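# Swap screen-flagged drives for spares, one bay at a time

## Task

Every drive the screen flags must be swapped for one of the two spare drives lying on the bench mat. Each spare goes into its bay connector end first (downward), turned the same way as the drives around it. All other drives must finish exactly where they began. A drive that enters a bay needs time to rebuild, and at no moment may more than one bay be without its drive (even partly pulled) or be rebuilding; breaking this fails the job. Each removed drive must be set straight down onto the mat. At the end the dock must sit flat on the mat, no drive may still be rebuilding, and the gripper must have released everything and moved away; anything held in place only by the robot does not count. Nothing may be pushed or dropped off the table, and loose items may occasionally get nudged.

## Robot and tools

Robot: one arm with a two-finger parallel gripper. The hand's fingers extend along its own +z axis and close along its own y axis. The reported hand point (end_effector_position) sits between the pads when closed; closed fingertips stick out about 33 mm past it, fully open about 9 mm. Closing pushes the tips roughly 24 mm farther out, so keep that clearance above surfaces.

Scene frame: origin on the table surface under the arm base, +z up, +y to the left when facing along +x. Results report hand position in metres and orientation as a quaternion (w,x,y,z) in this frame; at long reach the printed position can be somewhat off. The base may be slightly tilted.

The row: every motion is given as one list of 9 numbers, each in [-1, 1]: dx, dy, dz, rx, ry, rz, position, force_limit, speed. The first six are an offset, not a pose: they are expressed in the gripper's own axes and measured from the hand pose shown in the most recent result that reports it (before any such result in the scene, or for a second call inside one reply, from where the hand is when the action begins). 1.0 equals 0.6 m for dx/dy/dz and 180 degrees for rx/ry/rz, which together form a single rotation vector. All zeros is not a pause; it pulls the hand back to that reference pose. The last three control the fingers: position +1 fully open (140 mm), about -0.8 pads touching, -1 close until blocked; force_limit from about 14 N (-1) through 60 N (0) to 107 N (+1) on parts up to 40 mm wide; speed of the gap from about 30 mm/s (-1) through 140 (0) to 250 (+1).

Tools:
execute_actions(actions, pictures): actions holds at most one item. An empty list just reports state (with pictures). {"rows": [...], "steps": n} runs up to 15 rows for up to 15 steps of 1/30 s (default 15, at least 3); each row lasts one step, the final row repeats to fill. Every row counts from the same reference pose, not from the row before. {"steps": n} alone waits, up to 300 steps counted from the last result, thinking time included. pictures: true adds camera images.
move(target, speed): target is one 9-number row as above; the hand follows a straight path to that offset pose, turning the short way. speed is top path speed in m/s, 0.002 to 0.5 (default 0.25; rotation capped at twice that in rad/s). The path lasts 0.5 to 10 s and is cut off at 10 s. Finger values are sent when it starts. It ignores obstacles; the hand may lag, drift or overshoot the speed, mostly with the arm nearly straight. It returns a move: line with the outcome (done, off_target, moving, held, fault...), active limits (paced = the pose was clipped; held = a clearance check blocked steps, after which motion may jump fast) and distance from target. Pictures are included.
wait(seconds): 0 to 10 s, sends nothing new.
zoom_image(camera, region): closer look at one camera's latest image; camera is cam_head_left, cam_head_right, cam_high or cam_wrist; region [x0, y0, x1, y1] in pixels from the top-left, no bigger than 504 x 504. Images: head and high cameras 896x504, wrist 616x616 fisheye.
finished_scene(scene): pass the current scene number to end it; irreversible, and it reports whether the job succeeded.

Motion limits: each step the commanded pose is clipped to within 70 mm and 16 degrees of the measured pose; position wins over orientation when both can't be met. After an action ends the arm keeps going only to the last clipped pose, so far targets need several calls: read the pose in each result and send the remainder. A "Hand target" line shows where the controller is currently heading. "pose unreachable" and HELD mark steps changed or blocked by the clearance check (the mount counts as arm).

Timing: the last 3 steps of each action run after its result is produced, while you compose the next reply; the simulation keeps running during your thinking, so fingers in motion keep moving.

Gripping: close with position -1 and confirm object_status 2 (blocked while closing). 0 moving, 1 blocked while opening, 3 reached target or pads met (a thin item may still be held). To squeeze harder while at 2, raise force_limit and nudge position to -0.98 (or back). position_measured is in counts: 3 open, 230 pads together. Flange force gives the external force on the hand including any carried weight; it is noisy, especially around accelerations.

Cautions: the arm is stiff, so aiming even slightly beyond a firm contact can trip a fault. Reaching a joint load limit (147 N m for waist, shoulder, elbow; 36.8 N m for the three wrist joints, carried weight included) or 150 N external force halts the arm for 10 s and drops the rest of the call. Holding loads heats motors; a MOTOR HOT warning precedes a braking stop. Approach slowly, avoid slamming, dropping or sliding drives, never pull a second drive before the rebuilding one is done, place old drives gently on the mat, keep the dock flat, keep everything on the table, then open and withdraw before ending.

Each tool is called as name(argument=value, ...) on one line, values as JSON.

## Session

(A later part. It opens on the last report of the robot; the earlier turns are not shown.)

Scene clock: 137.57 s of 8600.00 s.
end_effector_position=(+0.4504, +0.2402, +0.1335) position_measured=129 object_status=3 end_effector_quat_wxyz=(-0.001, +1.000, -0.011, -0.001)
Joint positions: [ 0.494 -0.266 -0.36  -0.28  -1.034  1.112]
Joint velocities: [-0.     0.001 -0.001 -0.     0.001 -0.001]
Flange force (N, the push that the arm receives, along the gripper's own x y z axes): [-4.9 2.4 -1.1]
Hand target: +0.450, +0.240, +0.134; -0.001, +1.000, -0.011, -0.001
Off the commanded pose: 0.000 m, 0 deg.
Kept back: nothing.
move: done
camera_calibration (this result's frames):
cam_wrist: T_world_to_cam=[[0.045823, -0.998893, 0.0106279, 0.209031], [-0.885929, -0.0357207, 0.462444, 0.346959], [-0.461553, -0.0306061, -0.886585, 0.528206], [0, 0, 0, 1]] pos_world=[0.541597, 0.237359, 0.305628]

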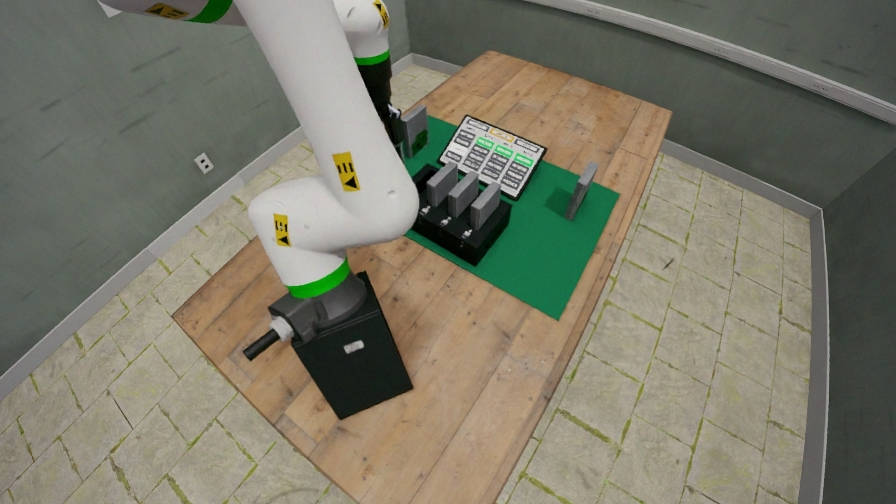

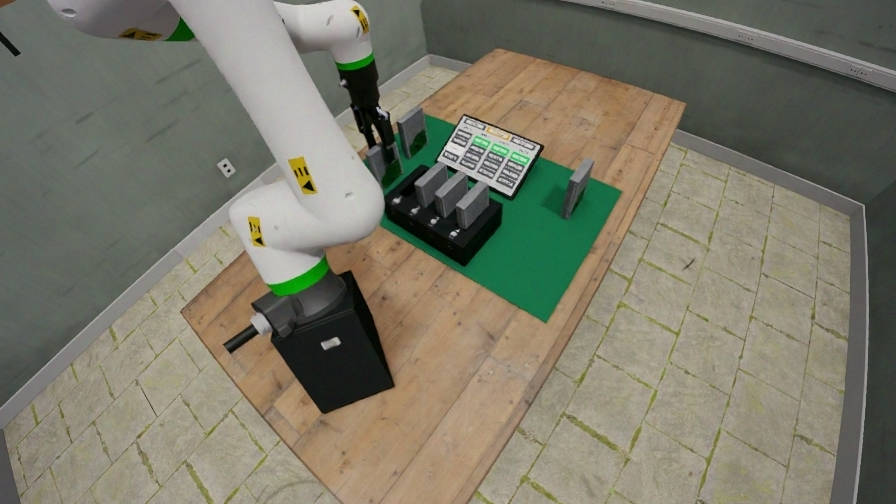

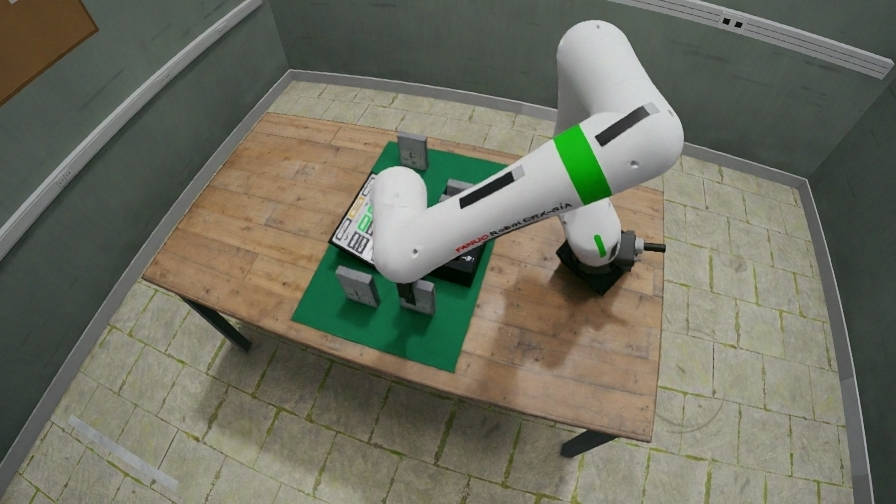

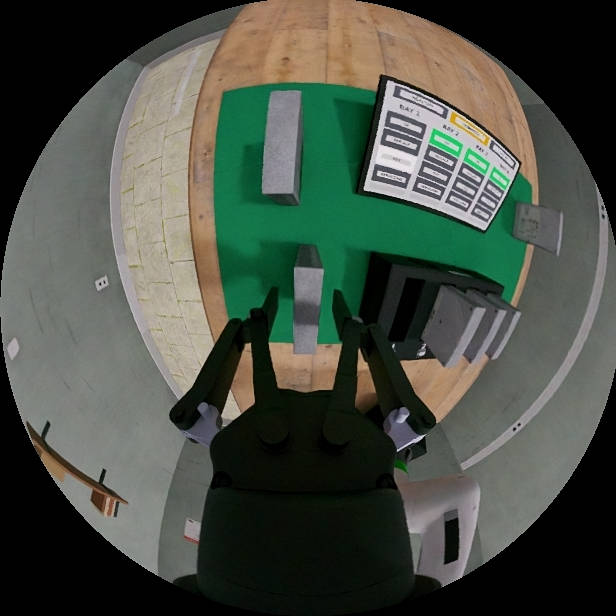

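move(target=[-0.0048,0.002,0.002,0,0,0,0,0,0], speed=0.02)

move(target=[0,0,0,0,0,0,-1,0,-0.5])

move(target=[0,0,-0.165,0,0,0,-1,0,-0.5], speed=0.1)

move(target=[-0.037,0.251,0,0,0,0,-1,0,-0.5], speed=0.1)

zoom_image(camera="cam_wrist", region=[246,230,376,370])

Scene clock: 138.50 s of 8600.00 s.
end_effector_position=(+0.4475, +0.2390, +0.1324) position_measured=129 object_status=3 end_effector_quat_wxyz=(-0.001, +1.000, -0.011, -0.001)
Joint positions: [ 0.497 -0.272 -0.37  -0.279 -1.03   1.11 ]
Joint velocities: [ 0.    -0.     0.001 -0.    -0.     0.002]
Flange force (N, the push that the arm receives, along the gripper's own x y z axes): [-8.9 -7.3 -0.5]
Hand target: +0.447, +0.239, +0.132; -0.001, +1.000, -0.011, -0.001
Off the commanded pose: 0.000 m, 0 deg.
Kept back: nothing.
move: done
camera_calibration (this result's frames):
cam_wrist: T_world_to_cam=[[0.0458133, -0.998894, 0.01062, 0.208037], [-0.885926, -0.0357155, 0.462449, 0.344886], [-0.461558, -0.0305948, -0.886582, 0.525778], [0, 0, 0, 1]] pos_world=[0.53869, 0.236211, 0.304444]

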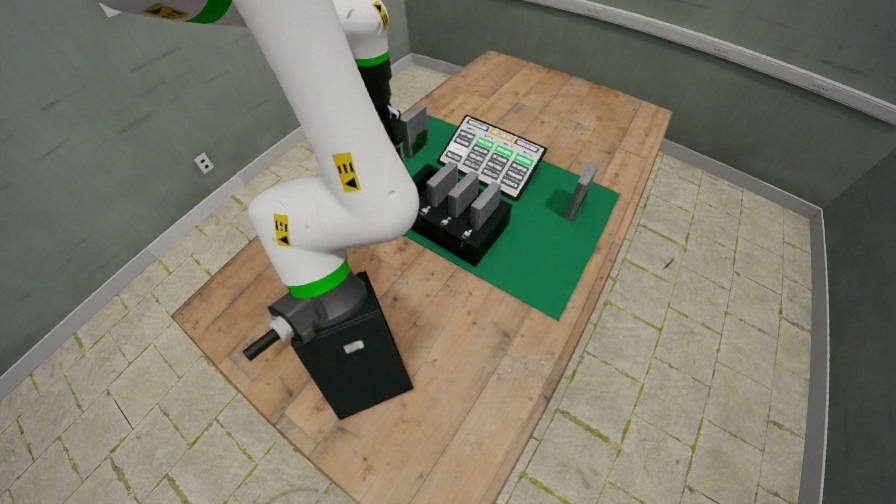

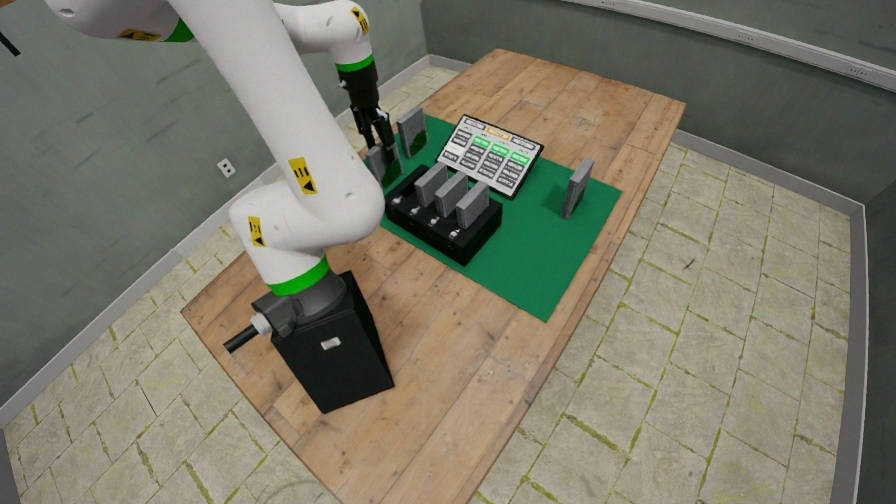

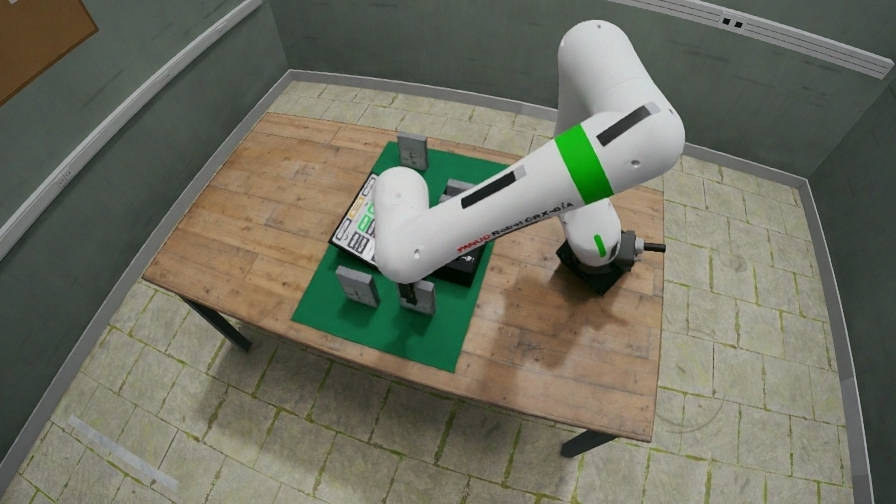

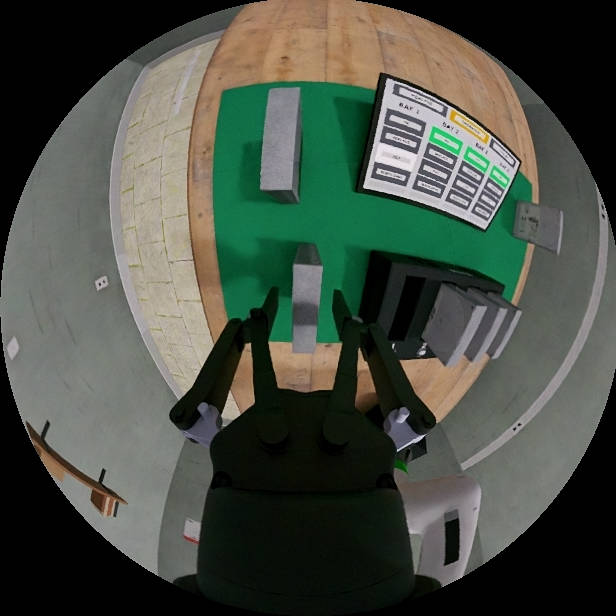

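Scene clock: 139.20 s of 8600.00 s.
end_effector_position=(+0.4475, +0.2391, +0.1324) position_measured=194 object_status=2 end_effector_quat_wxyz=(-0.001, +1.000, -0.011, -0.001)
Joint positions: [ 0.497 -0.272 -0.37  -0.279 -1.029  1.11 ]
Joint velocities: [ 0. -0. -0.  0.  0.  0.]
Flange force (N, the push that the arm receives, along the gripper's own x y z axes): [-7.6 -7.1 -7.8]
Hand target: +0.447, +0.239, +0.132; -0.001, +1.000, -0.011, -0.001
Off the commanded pose: 0.000 m, 0 deg.
Kept back: nothing.
move: done
camera_calibration (this result's frames):
cam_wrist: T_world_to_cam=[[0.045846, -0.998893, 0.0105719, 0.208052], [-0.885961, -0.0357691, 0.462378, 0.344924], [-0.461488, -0.0305645, -0.88662, 0.525776], [0, 0, 0, 1]] pos_world=[0.53869, 0.236229, 0.304479]

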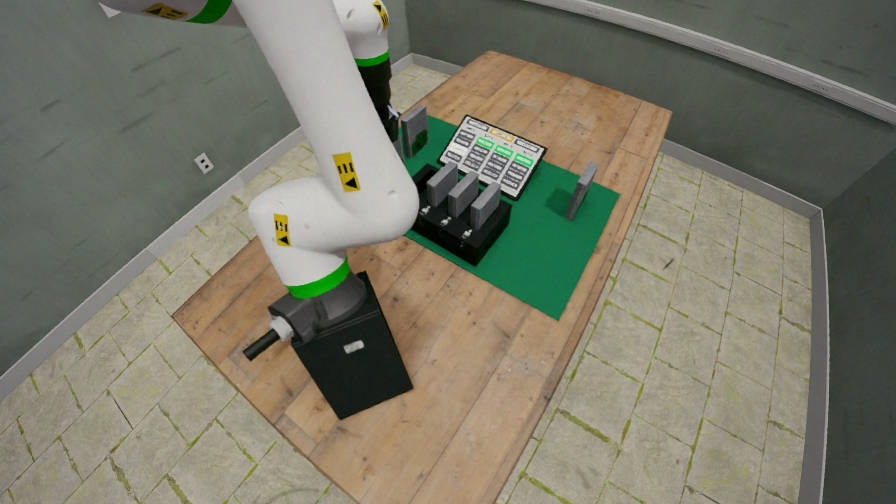

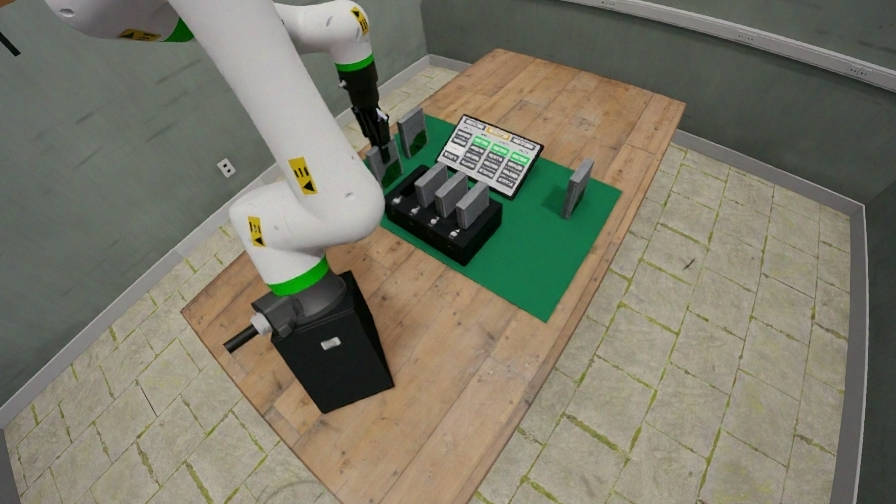

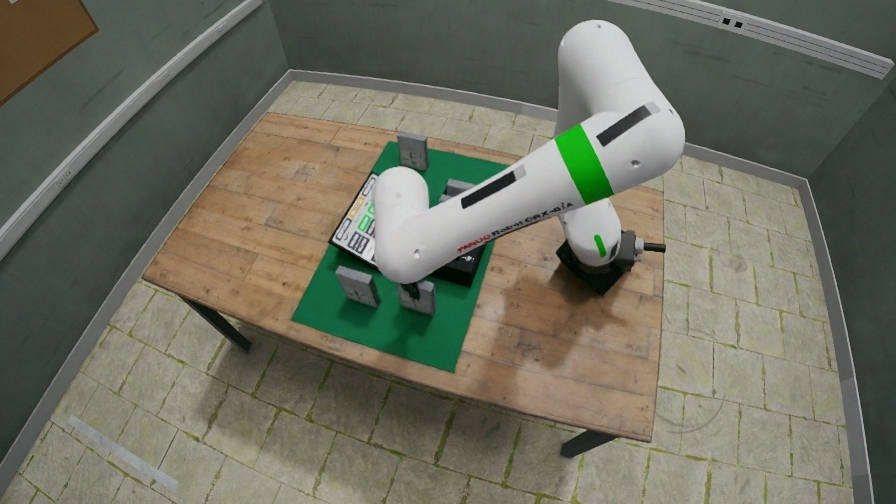

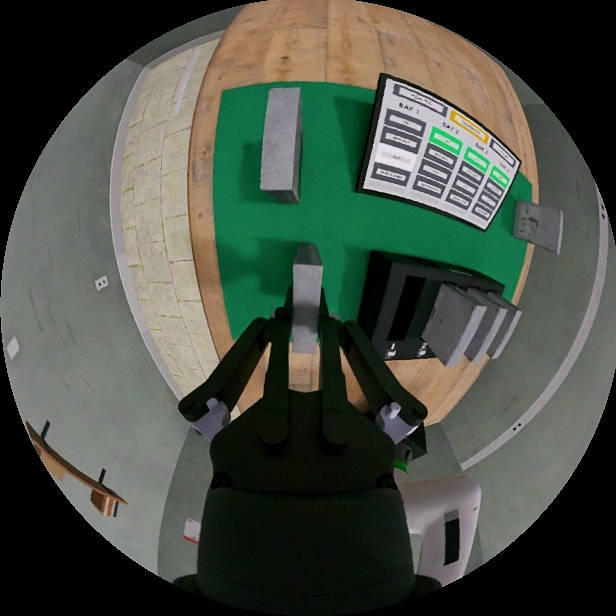

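Scene clock: 140.47 s of 8600.00 s.
end_effector_position=(+0.4480, +0.2393, +0.2314) position_measured=194 object_status=2 end_effector_quat_wxyz=(-0.001, +1.000, -0.010, -0.001)
Joint positions: [ 0.412 -0.369 -0.234 -0.288 -1.276  1.129]
Joint velocities: [-0.001  0.001  0.     0.    -0.    -0.001]
Flange force (N, the push that the arm receives, along the gripper's own x y z axes): [-5.9 -2.0 3.7]
Hand target: +0.448, +0.239, +0.231; -0.001, +1.000, -0.010, -0.001
Off the commanded pose: 0.000 m, 0 deg.
Kept back: nothing.
move: done
camera_calibration (this result's frames):
cam_wrist: T_world_to_cam=[[0.0463134, -0.998871, 0.0106162, 0.206961], [-0.885984, -0.0361658, 0.462304, 0.299732], [-0.461398, -0.0308167, -0.886658, 0.613816], [0, 0, 0, 1]] pos_world=[0.539186, 0.236484, 0.403481]

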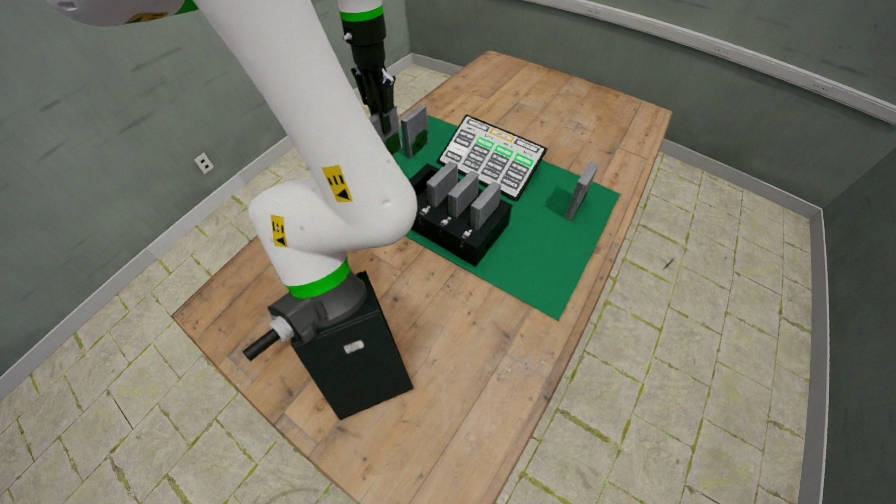

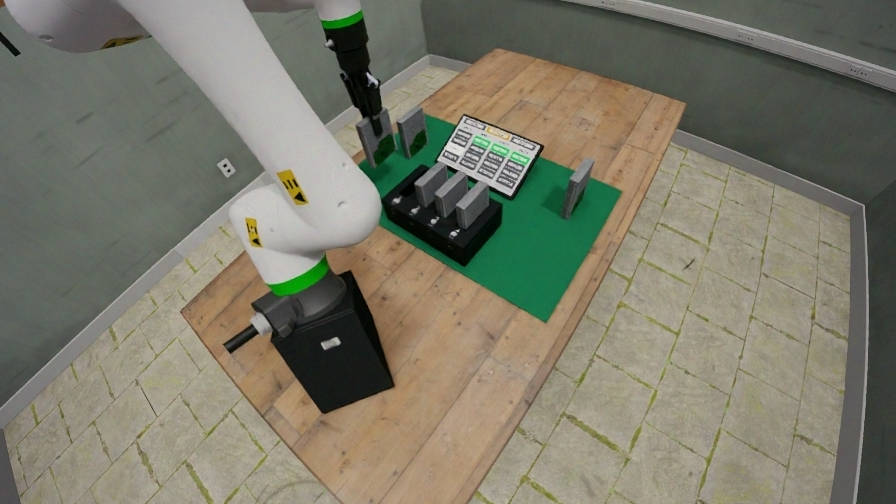

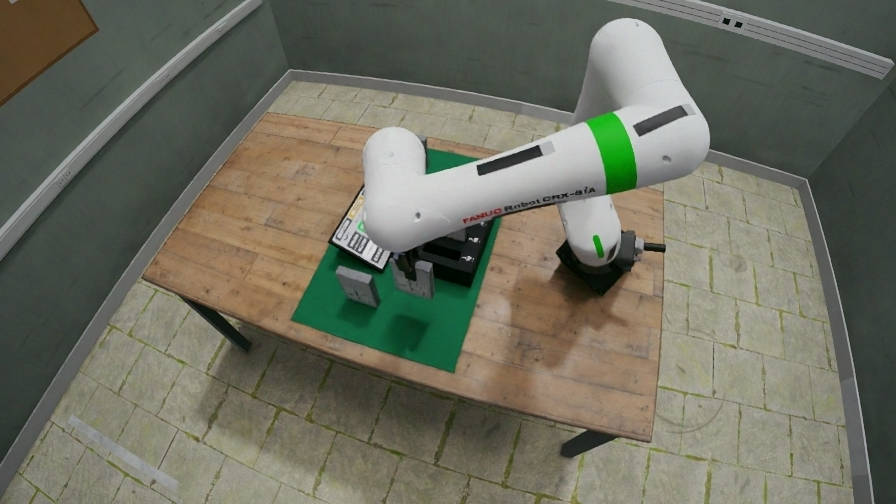

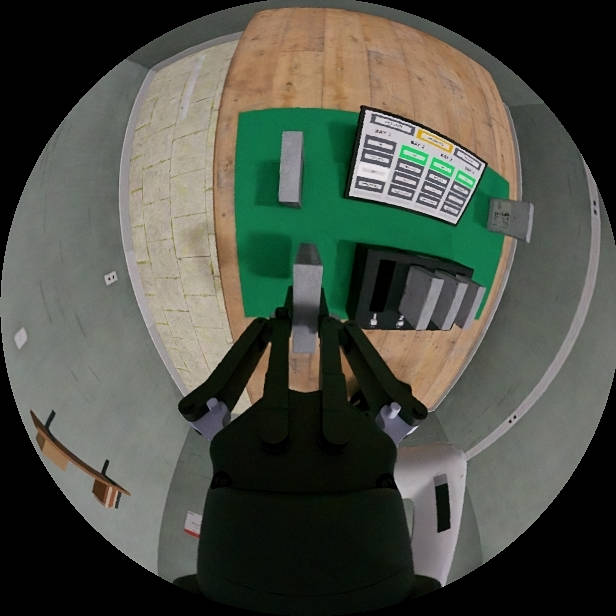

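Scene clock: 142.30 s of 8600.00 s.
end_effector_position=(+0.4233, +0.0887, +0.2317) position_measured=194 object_status=2 end_effector_quat_wxyz=(+0.001, +1.000, -0.010, -0.001)
Joint positions: [-0.06  -0.332 -0.322 -0.455 -1.333  1.63 ]
Joint velocities: [-0.     0.001 -0.    -0.    -0.     0.002]
Flange force (N, the push that the arm receives, along the gripper's own x y z axes): [-4.8 -2.9 4.4]
Hand target: +0.423, +0.089, +0.232; +0.001, +1.000, -0.010, -0.001
Off the commanded pose: 0.001 m, 0 deg.
Kept back: nothing.
move: done
camera_calibration (this result's frames):
cam_wrist: T_world_to_cam=[[0.0468037, -0.998817, 0.0131969, 0.0568759], [-0.8865, -0.0354447, 0.46137, 0.272643], [-0.460356, -0.0332929, -0.88711, 0.59799], [0, 0, 0, 1]] pos_world=[0.514325, 0.0863812, 0.403943]

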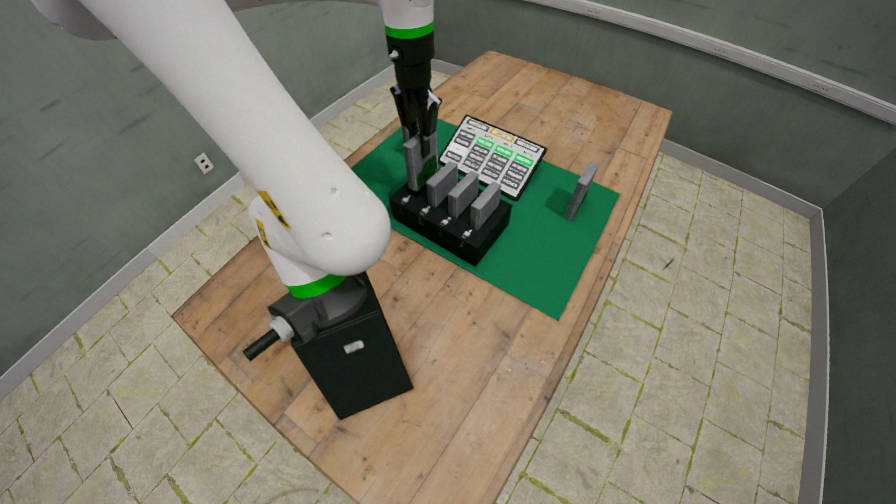

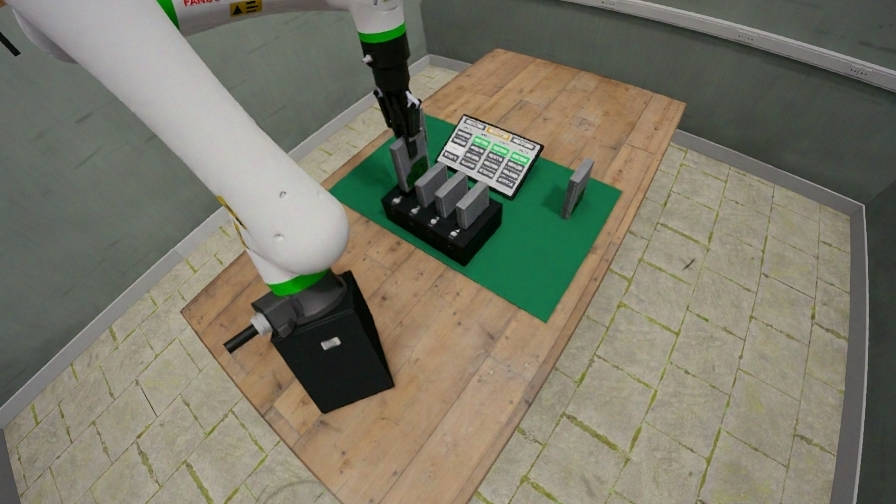

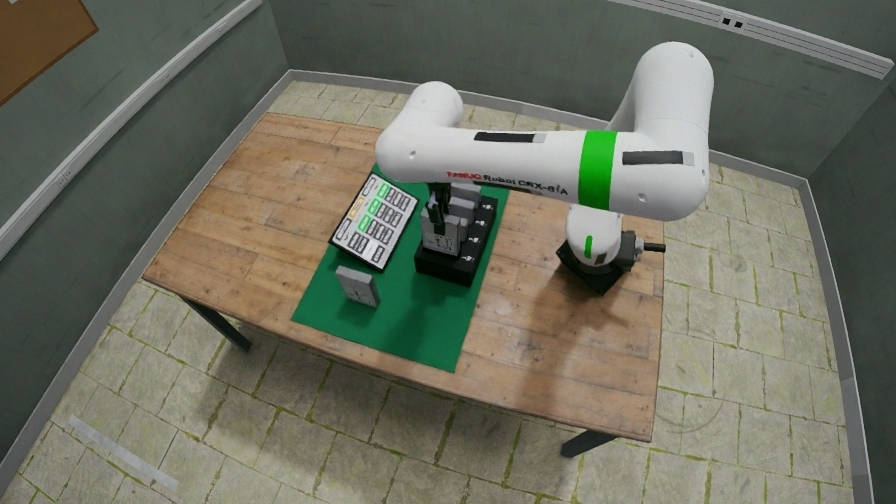

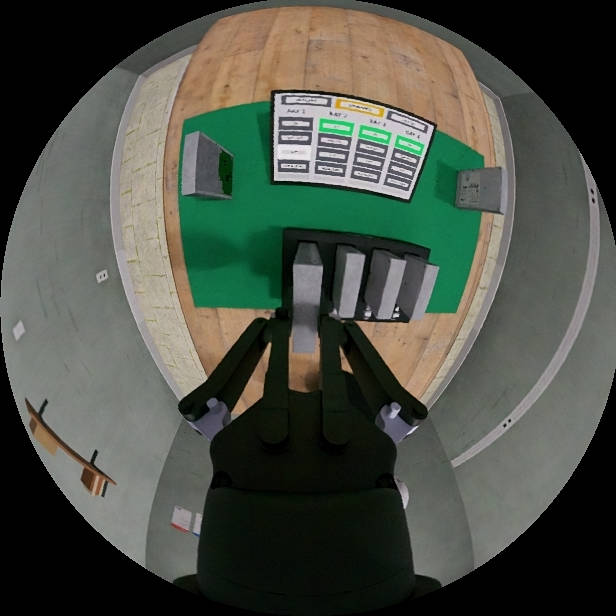

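Region (246, 230, 376, 370) of cam_wrist's 616x616 image, scaled by 3.600, with more detail than that image has; it fills the left 468 columns of this view, and the rest is white.

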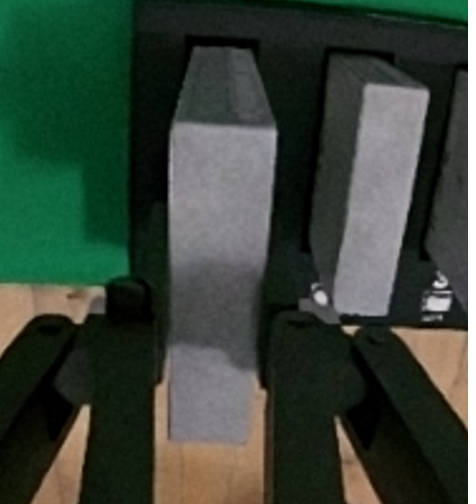

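Well matched.

move(target=[-0.001,0,0.035,0,0,0,-1,0,-0.5], speed=0.01)

Scene clock: 144.87 s of 8600.00 s.
end_effector_position=(+0.4226, +0.0887, +0.2107) position_measured=194 object_status=2 end_effector_quat_wxyz=(+0.001, +1.000, -0.010, -0.001)
Joint positions: [-0.03  -0.322 -0.359 -0.453 -1.278  1.623]
Joint velocities: [ 0.     0.001  0.001 -0.    -0.001  0.001]
Flange force (N, the push that the arm receives, along the gripper's own x y z axes): [0.1 0.7 2.5]
Hand target: +0.423, +0.089, +0.211; +0.001, +1.000, -0.010, -0.001
Off the commanded pose: 0.000 m, 0 deg.
Kept back: nothing.
move: done
camera_calibration (this result's frames):
cam_wrist: T_world_to_cam=[[0.0466969, -0.998823, 0.013125, 0.0572075], [-0.8865, -0.0353829, 0.461375, 0.281689], [-0.460367, -0.0331801, -0.887108, 0.579033], [0, 0, 0, 1]] pos_world=[0.513614, 0.0863195, 0.382951]

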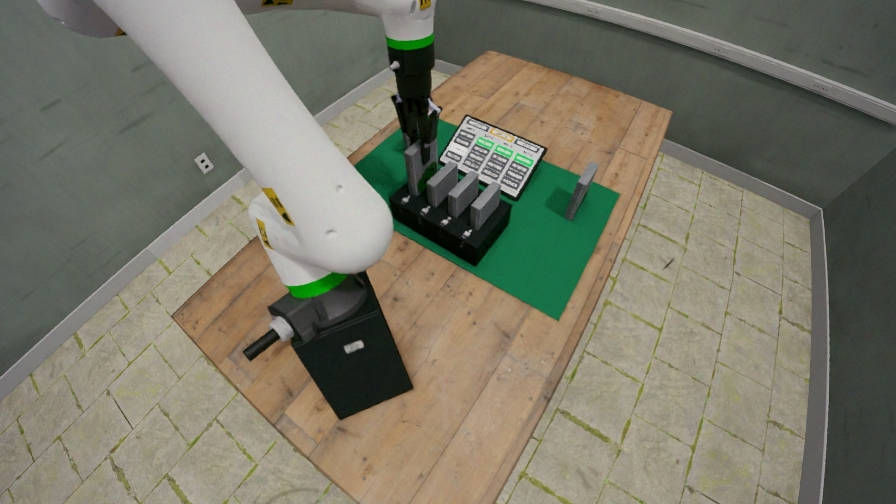

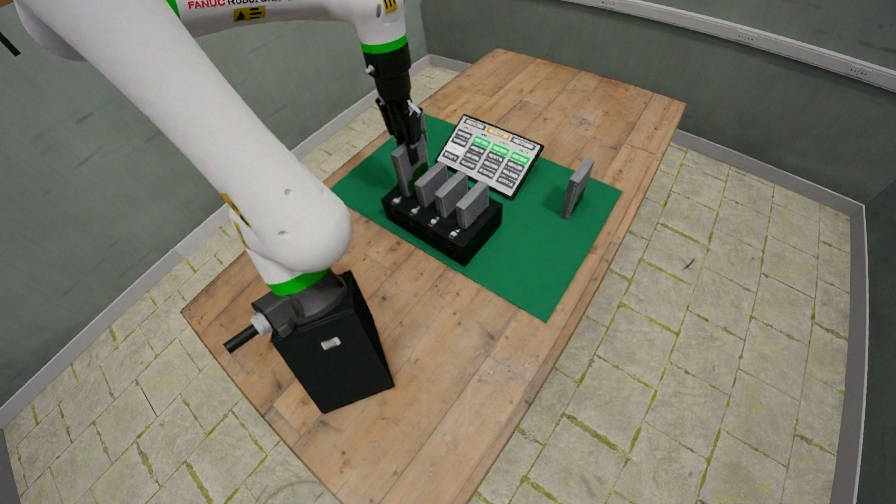

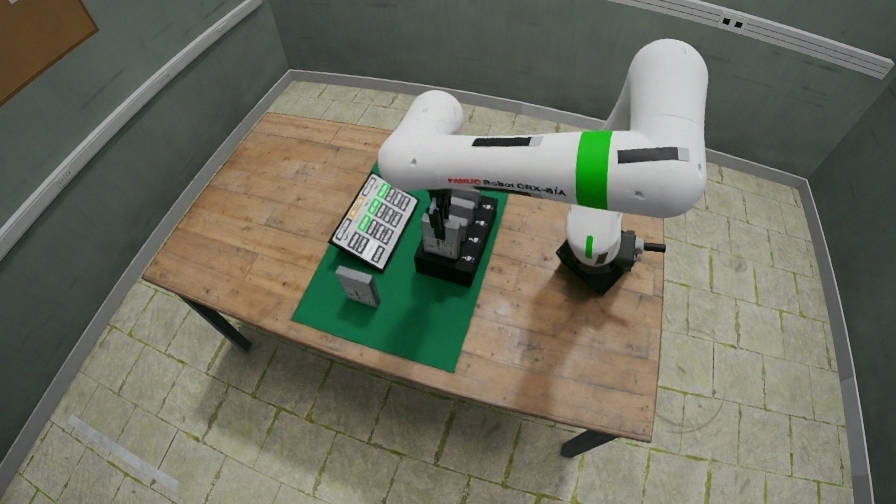

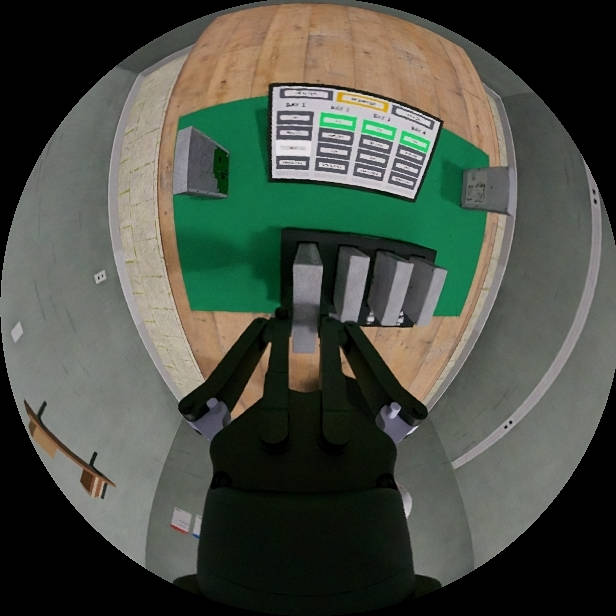

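move(target=[0,0.001,0.087,0,0,0,-1,0,-0.5], speed=0.025)

move(target=[0,0,0.022,0,0,0,-1,0,-0.5], speed=0.008)

Scene clock: 147.40 s of 8600.00 s.
end_effector_position=(+0.4223, +0.0879, +0.1586) position_measured=194 object_status=2 end_effector_quat_wxyz=(+0.000, +1.000, -0.010, -0.001)
Joint positions: [ 0.039 -0.276 -0.434 -0.457 -1.14   1.614]
Joint velocities: [ 0.001 -0.     0.002  0.     0.    -0.002]
Flange force (N, the push that the arm receives, along the gripper's own x y z axes): [0.2 -5.5 2.1]
Hand target: +0.422, +0.088, +0.159; +0.000, +1.000, -0.010, -0.001
Off the commanded pose: 0.000 m, 0 deg.
Kept back: nothing.
move: done
camera_calibration (this result's frames):
cam_wrist: T_world_to_cam=[[0.0464285, -0.998837, 0.0129679, 0.0573334], [-0.88651, -0.0352173, 0.461367, 0.305475], [-0.460374, -0.0329168, -0.887114, 0.532567], [0, 0, 0, 1]] pos_world=[0.513325, 0.0855551, 0.330768]

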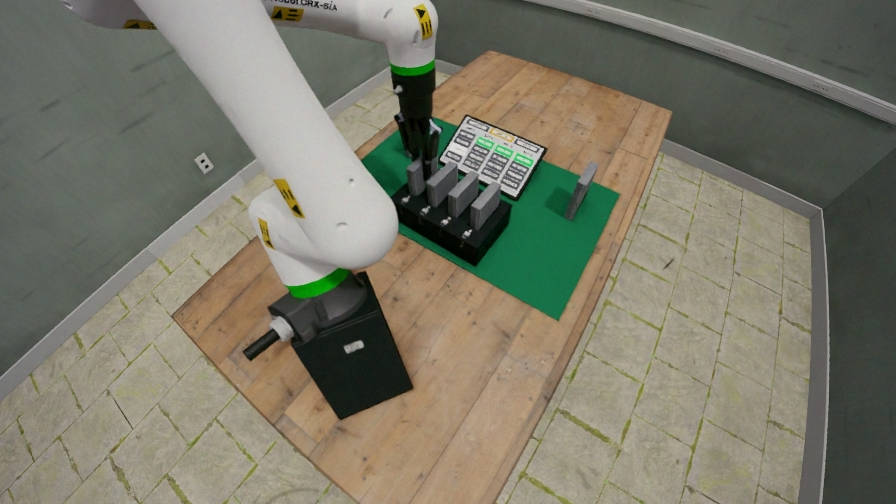

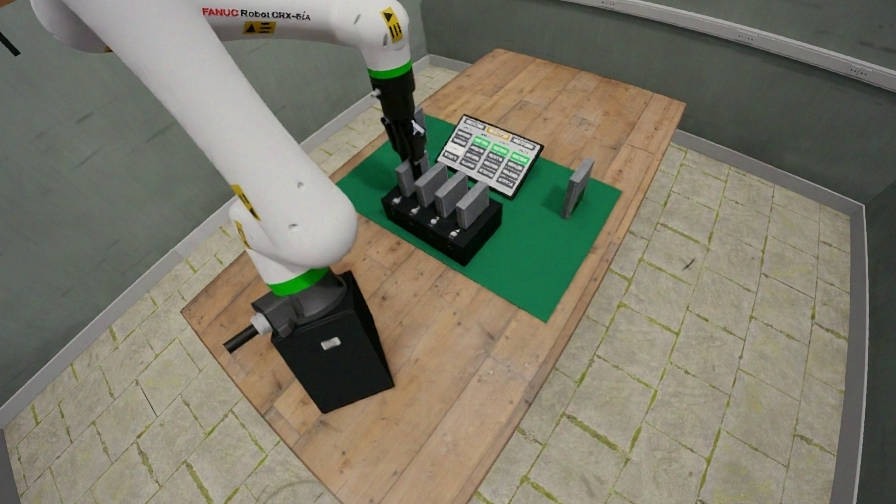

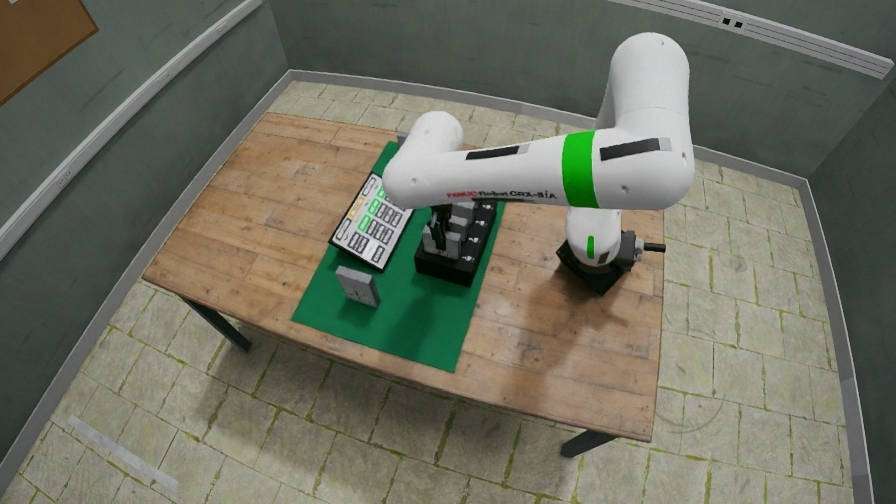

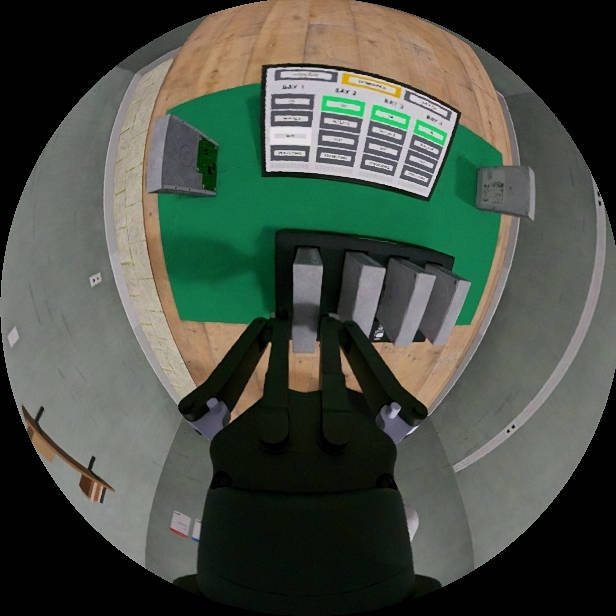

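Scene clock: 149.27 s of 8600.00 s.
end_effector_position=(+0.4220, +0.0880, +0.1451) position_measured=195 object_status=2 end_effector_quat_wxyz=(+0.000, +1.000, -0.011, -0.001)
Joint positions: [ 0.056 -0.261 -0.45  -0.46  -1.104  1.613]
Joint velocities: [ 0.    -0.002  0.003  0.    -0.    -0.   ]
Flange force (N, the push that the arm receives, along the gripper's own x y z axes): [-4.6 -7.2 16.4]
Hand target: +0.422, +0.088, +0.145; +0.000, +1.000, -0.010, -0.001
Off the commanded pose: 0.000 m, 0 deg.
Kept back: nothing.
move: done
camera_calibration (this result's frames):
cam_wrist: T_world_to_cam=[[0.0460597, -0.998859, 0.0126255, 0.0577459], [-0.886287, -0.0350316, 0.46181, 0.311239], [-0.46084, -0.0324606, -0.886889, 0.520624], [0, 0, 0, 1]] pos_world=[0.513112, 0.085483, 0.317273]

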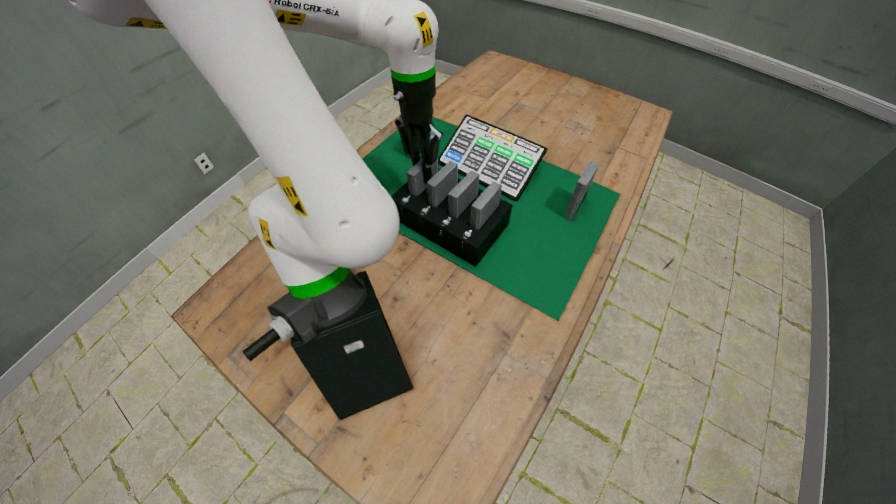

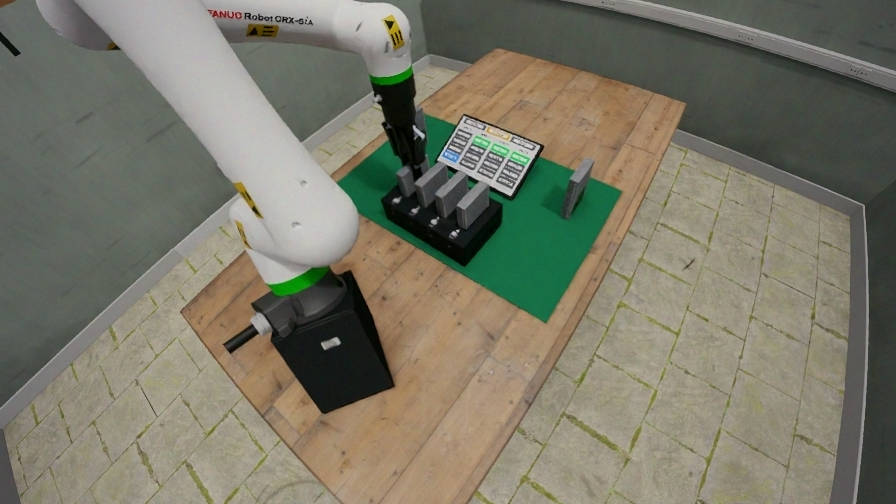

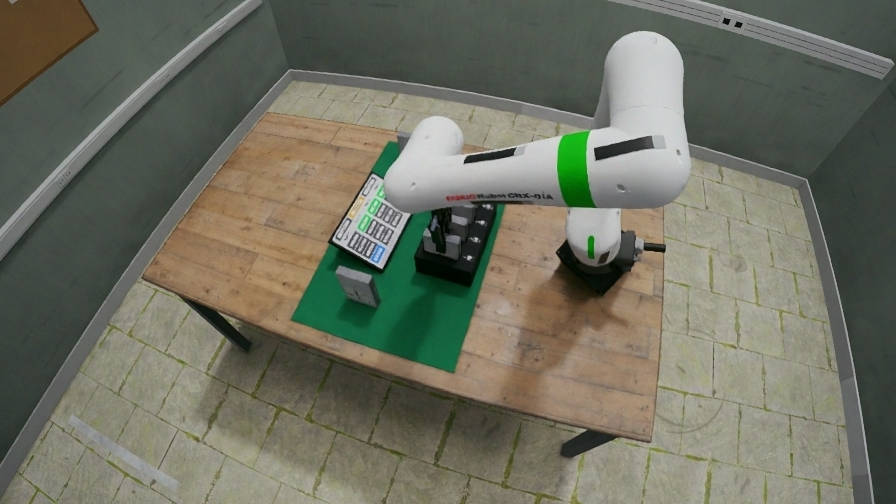

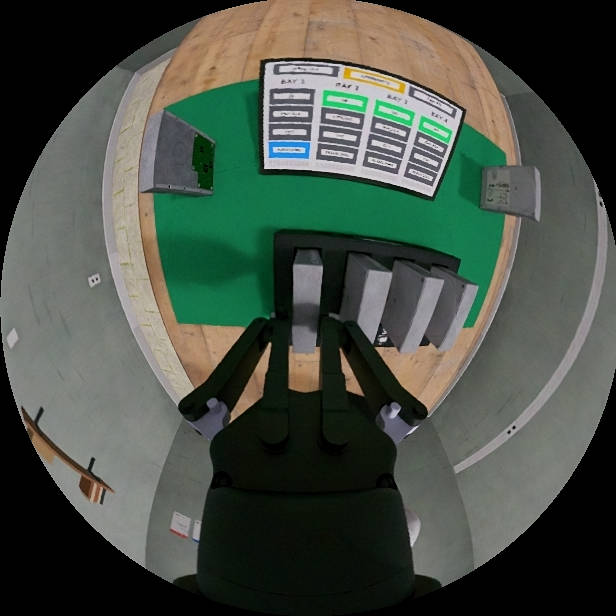

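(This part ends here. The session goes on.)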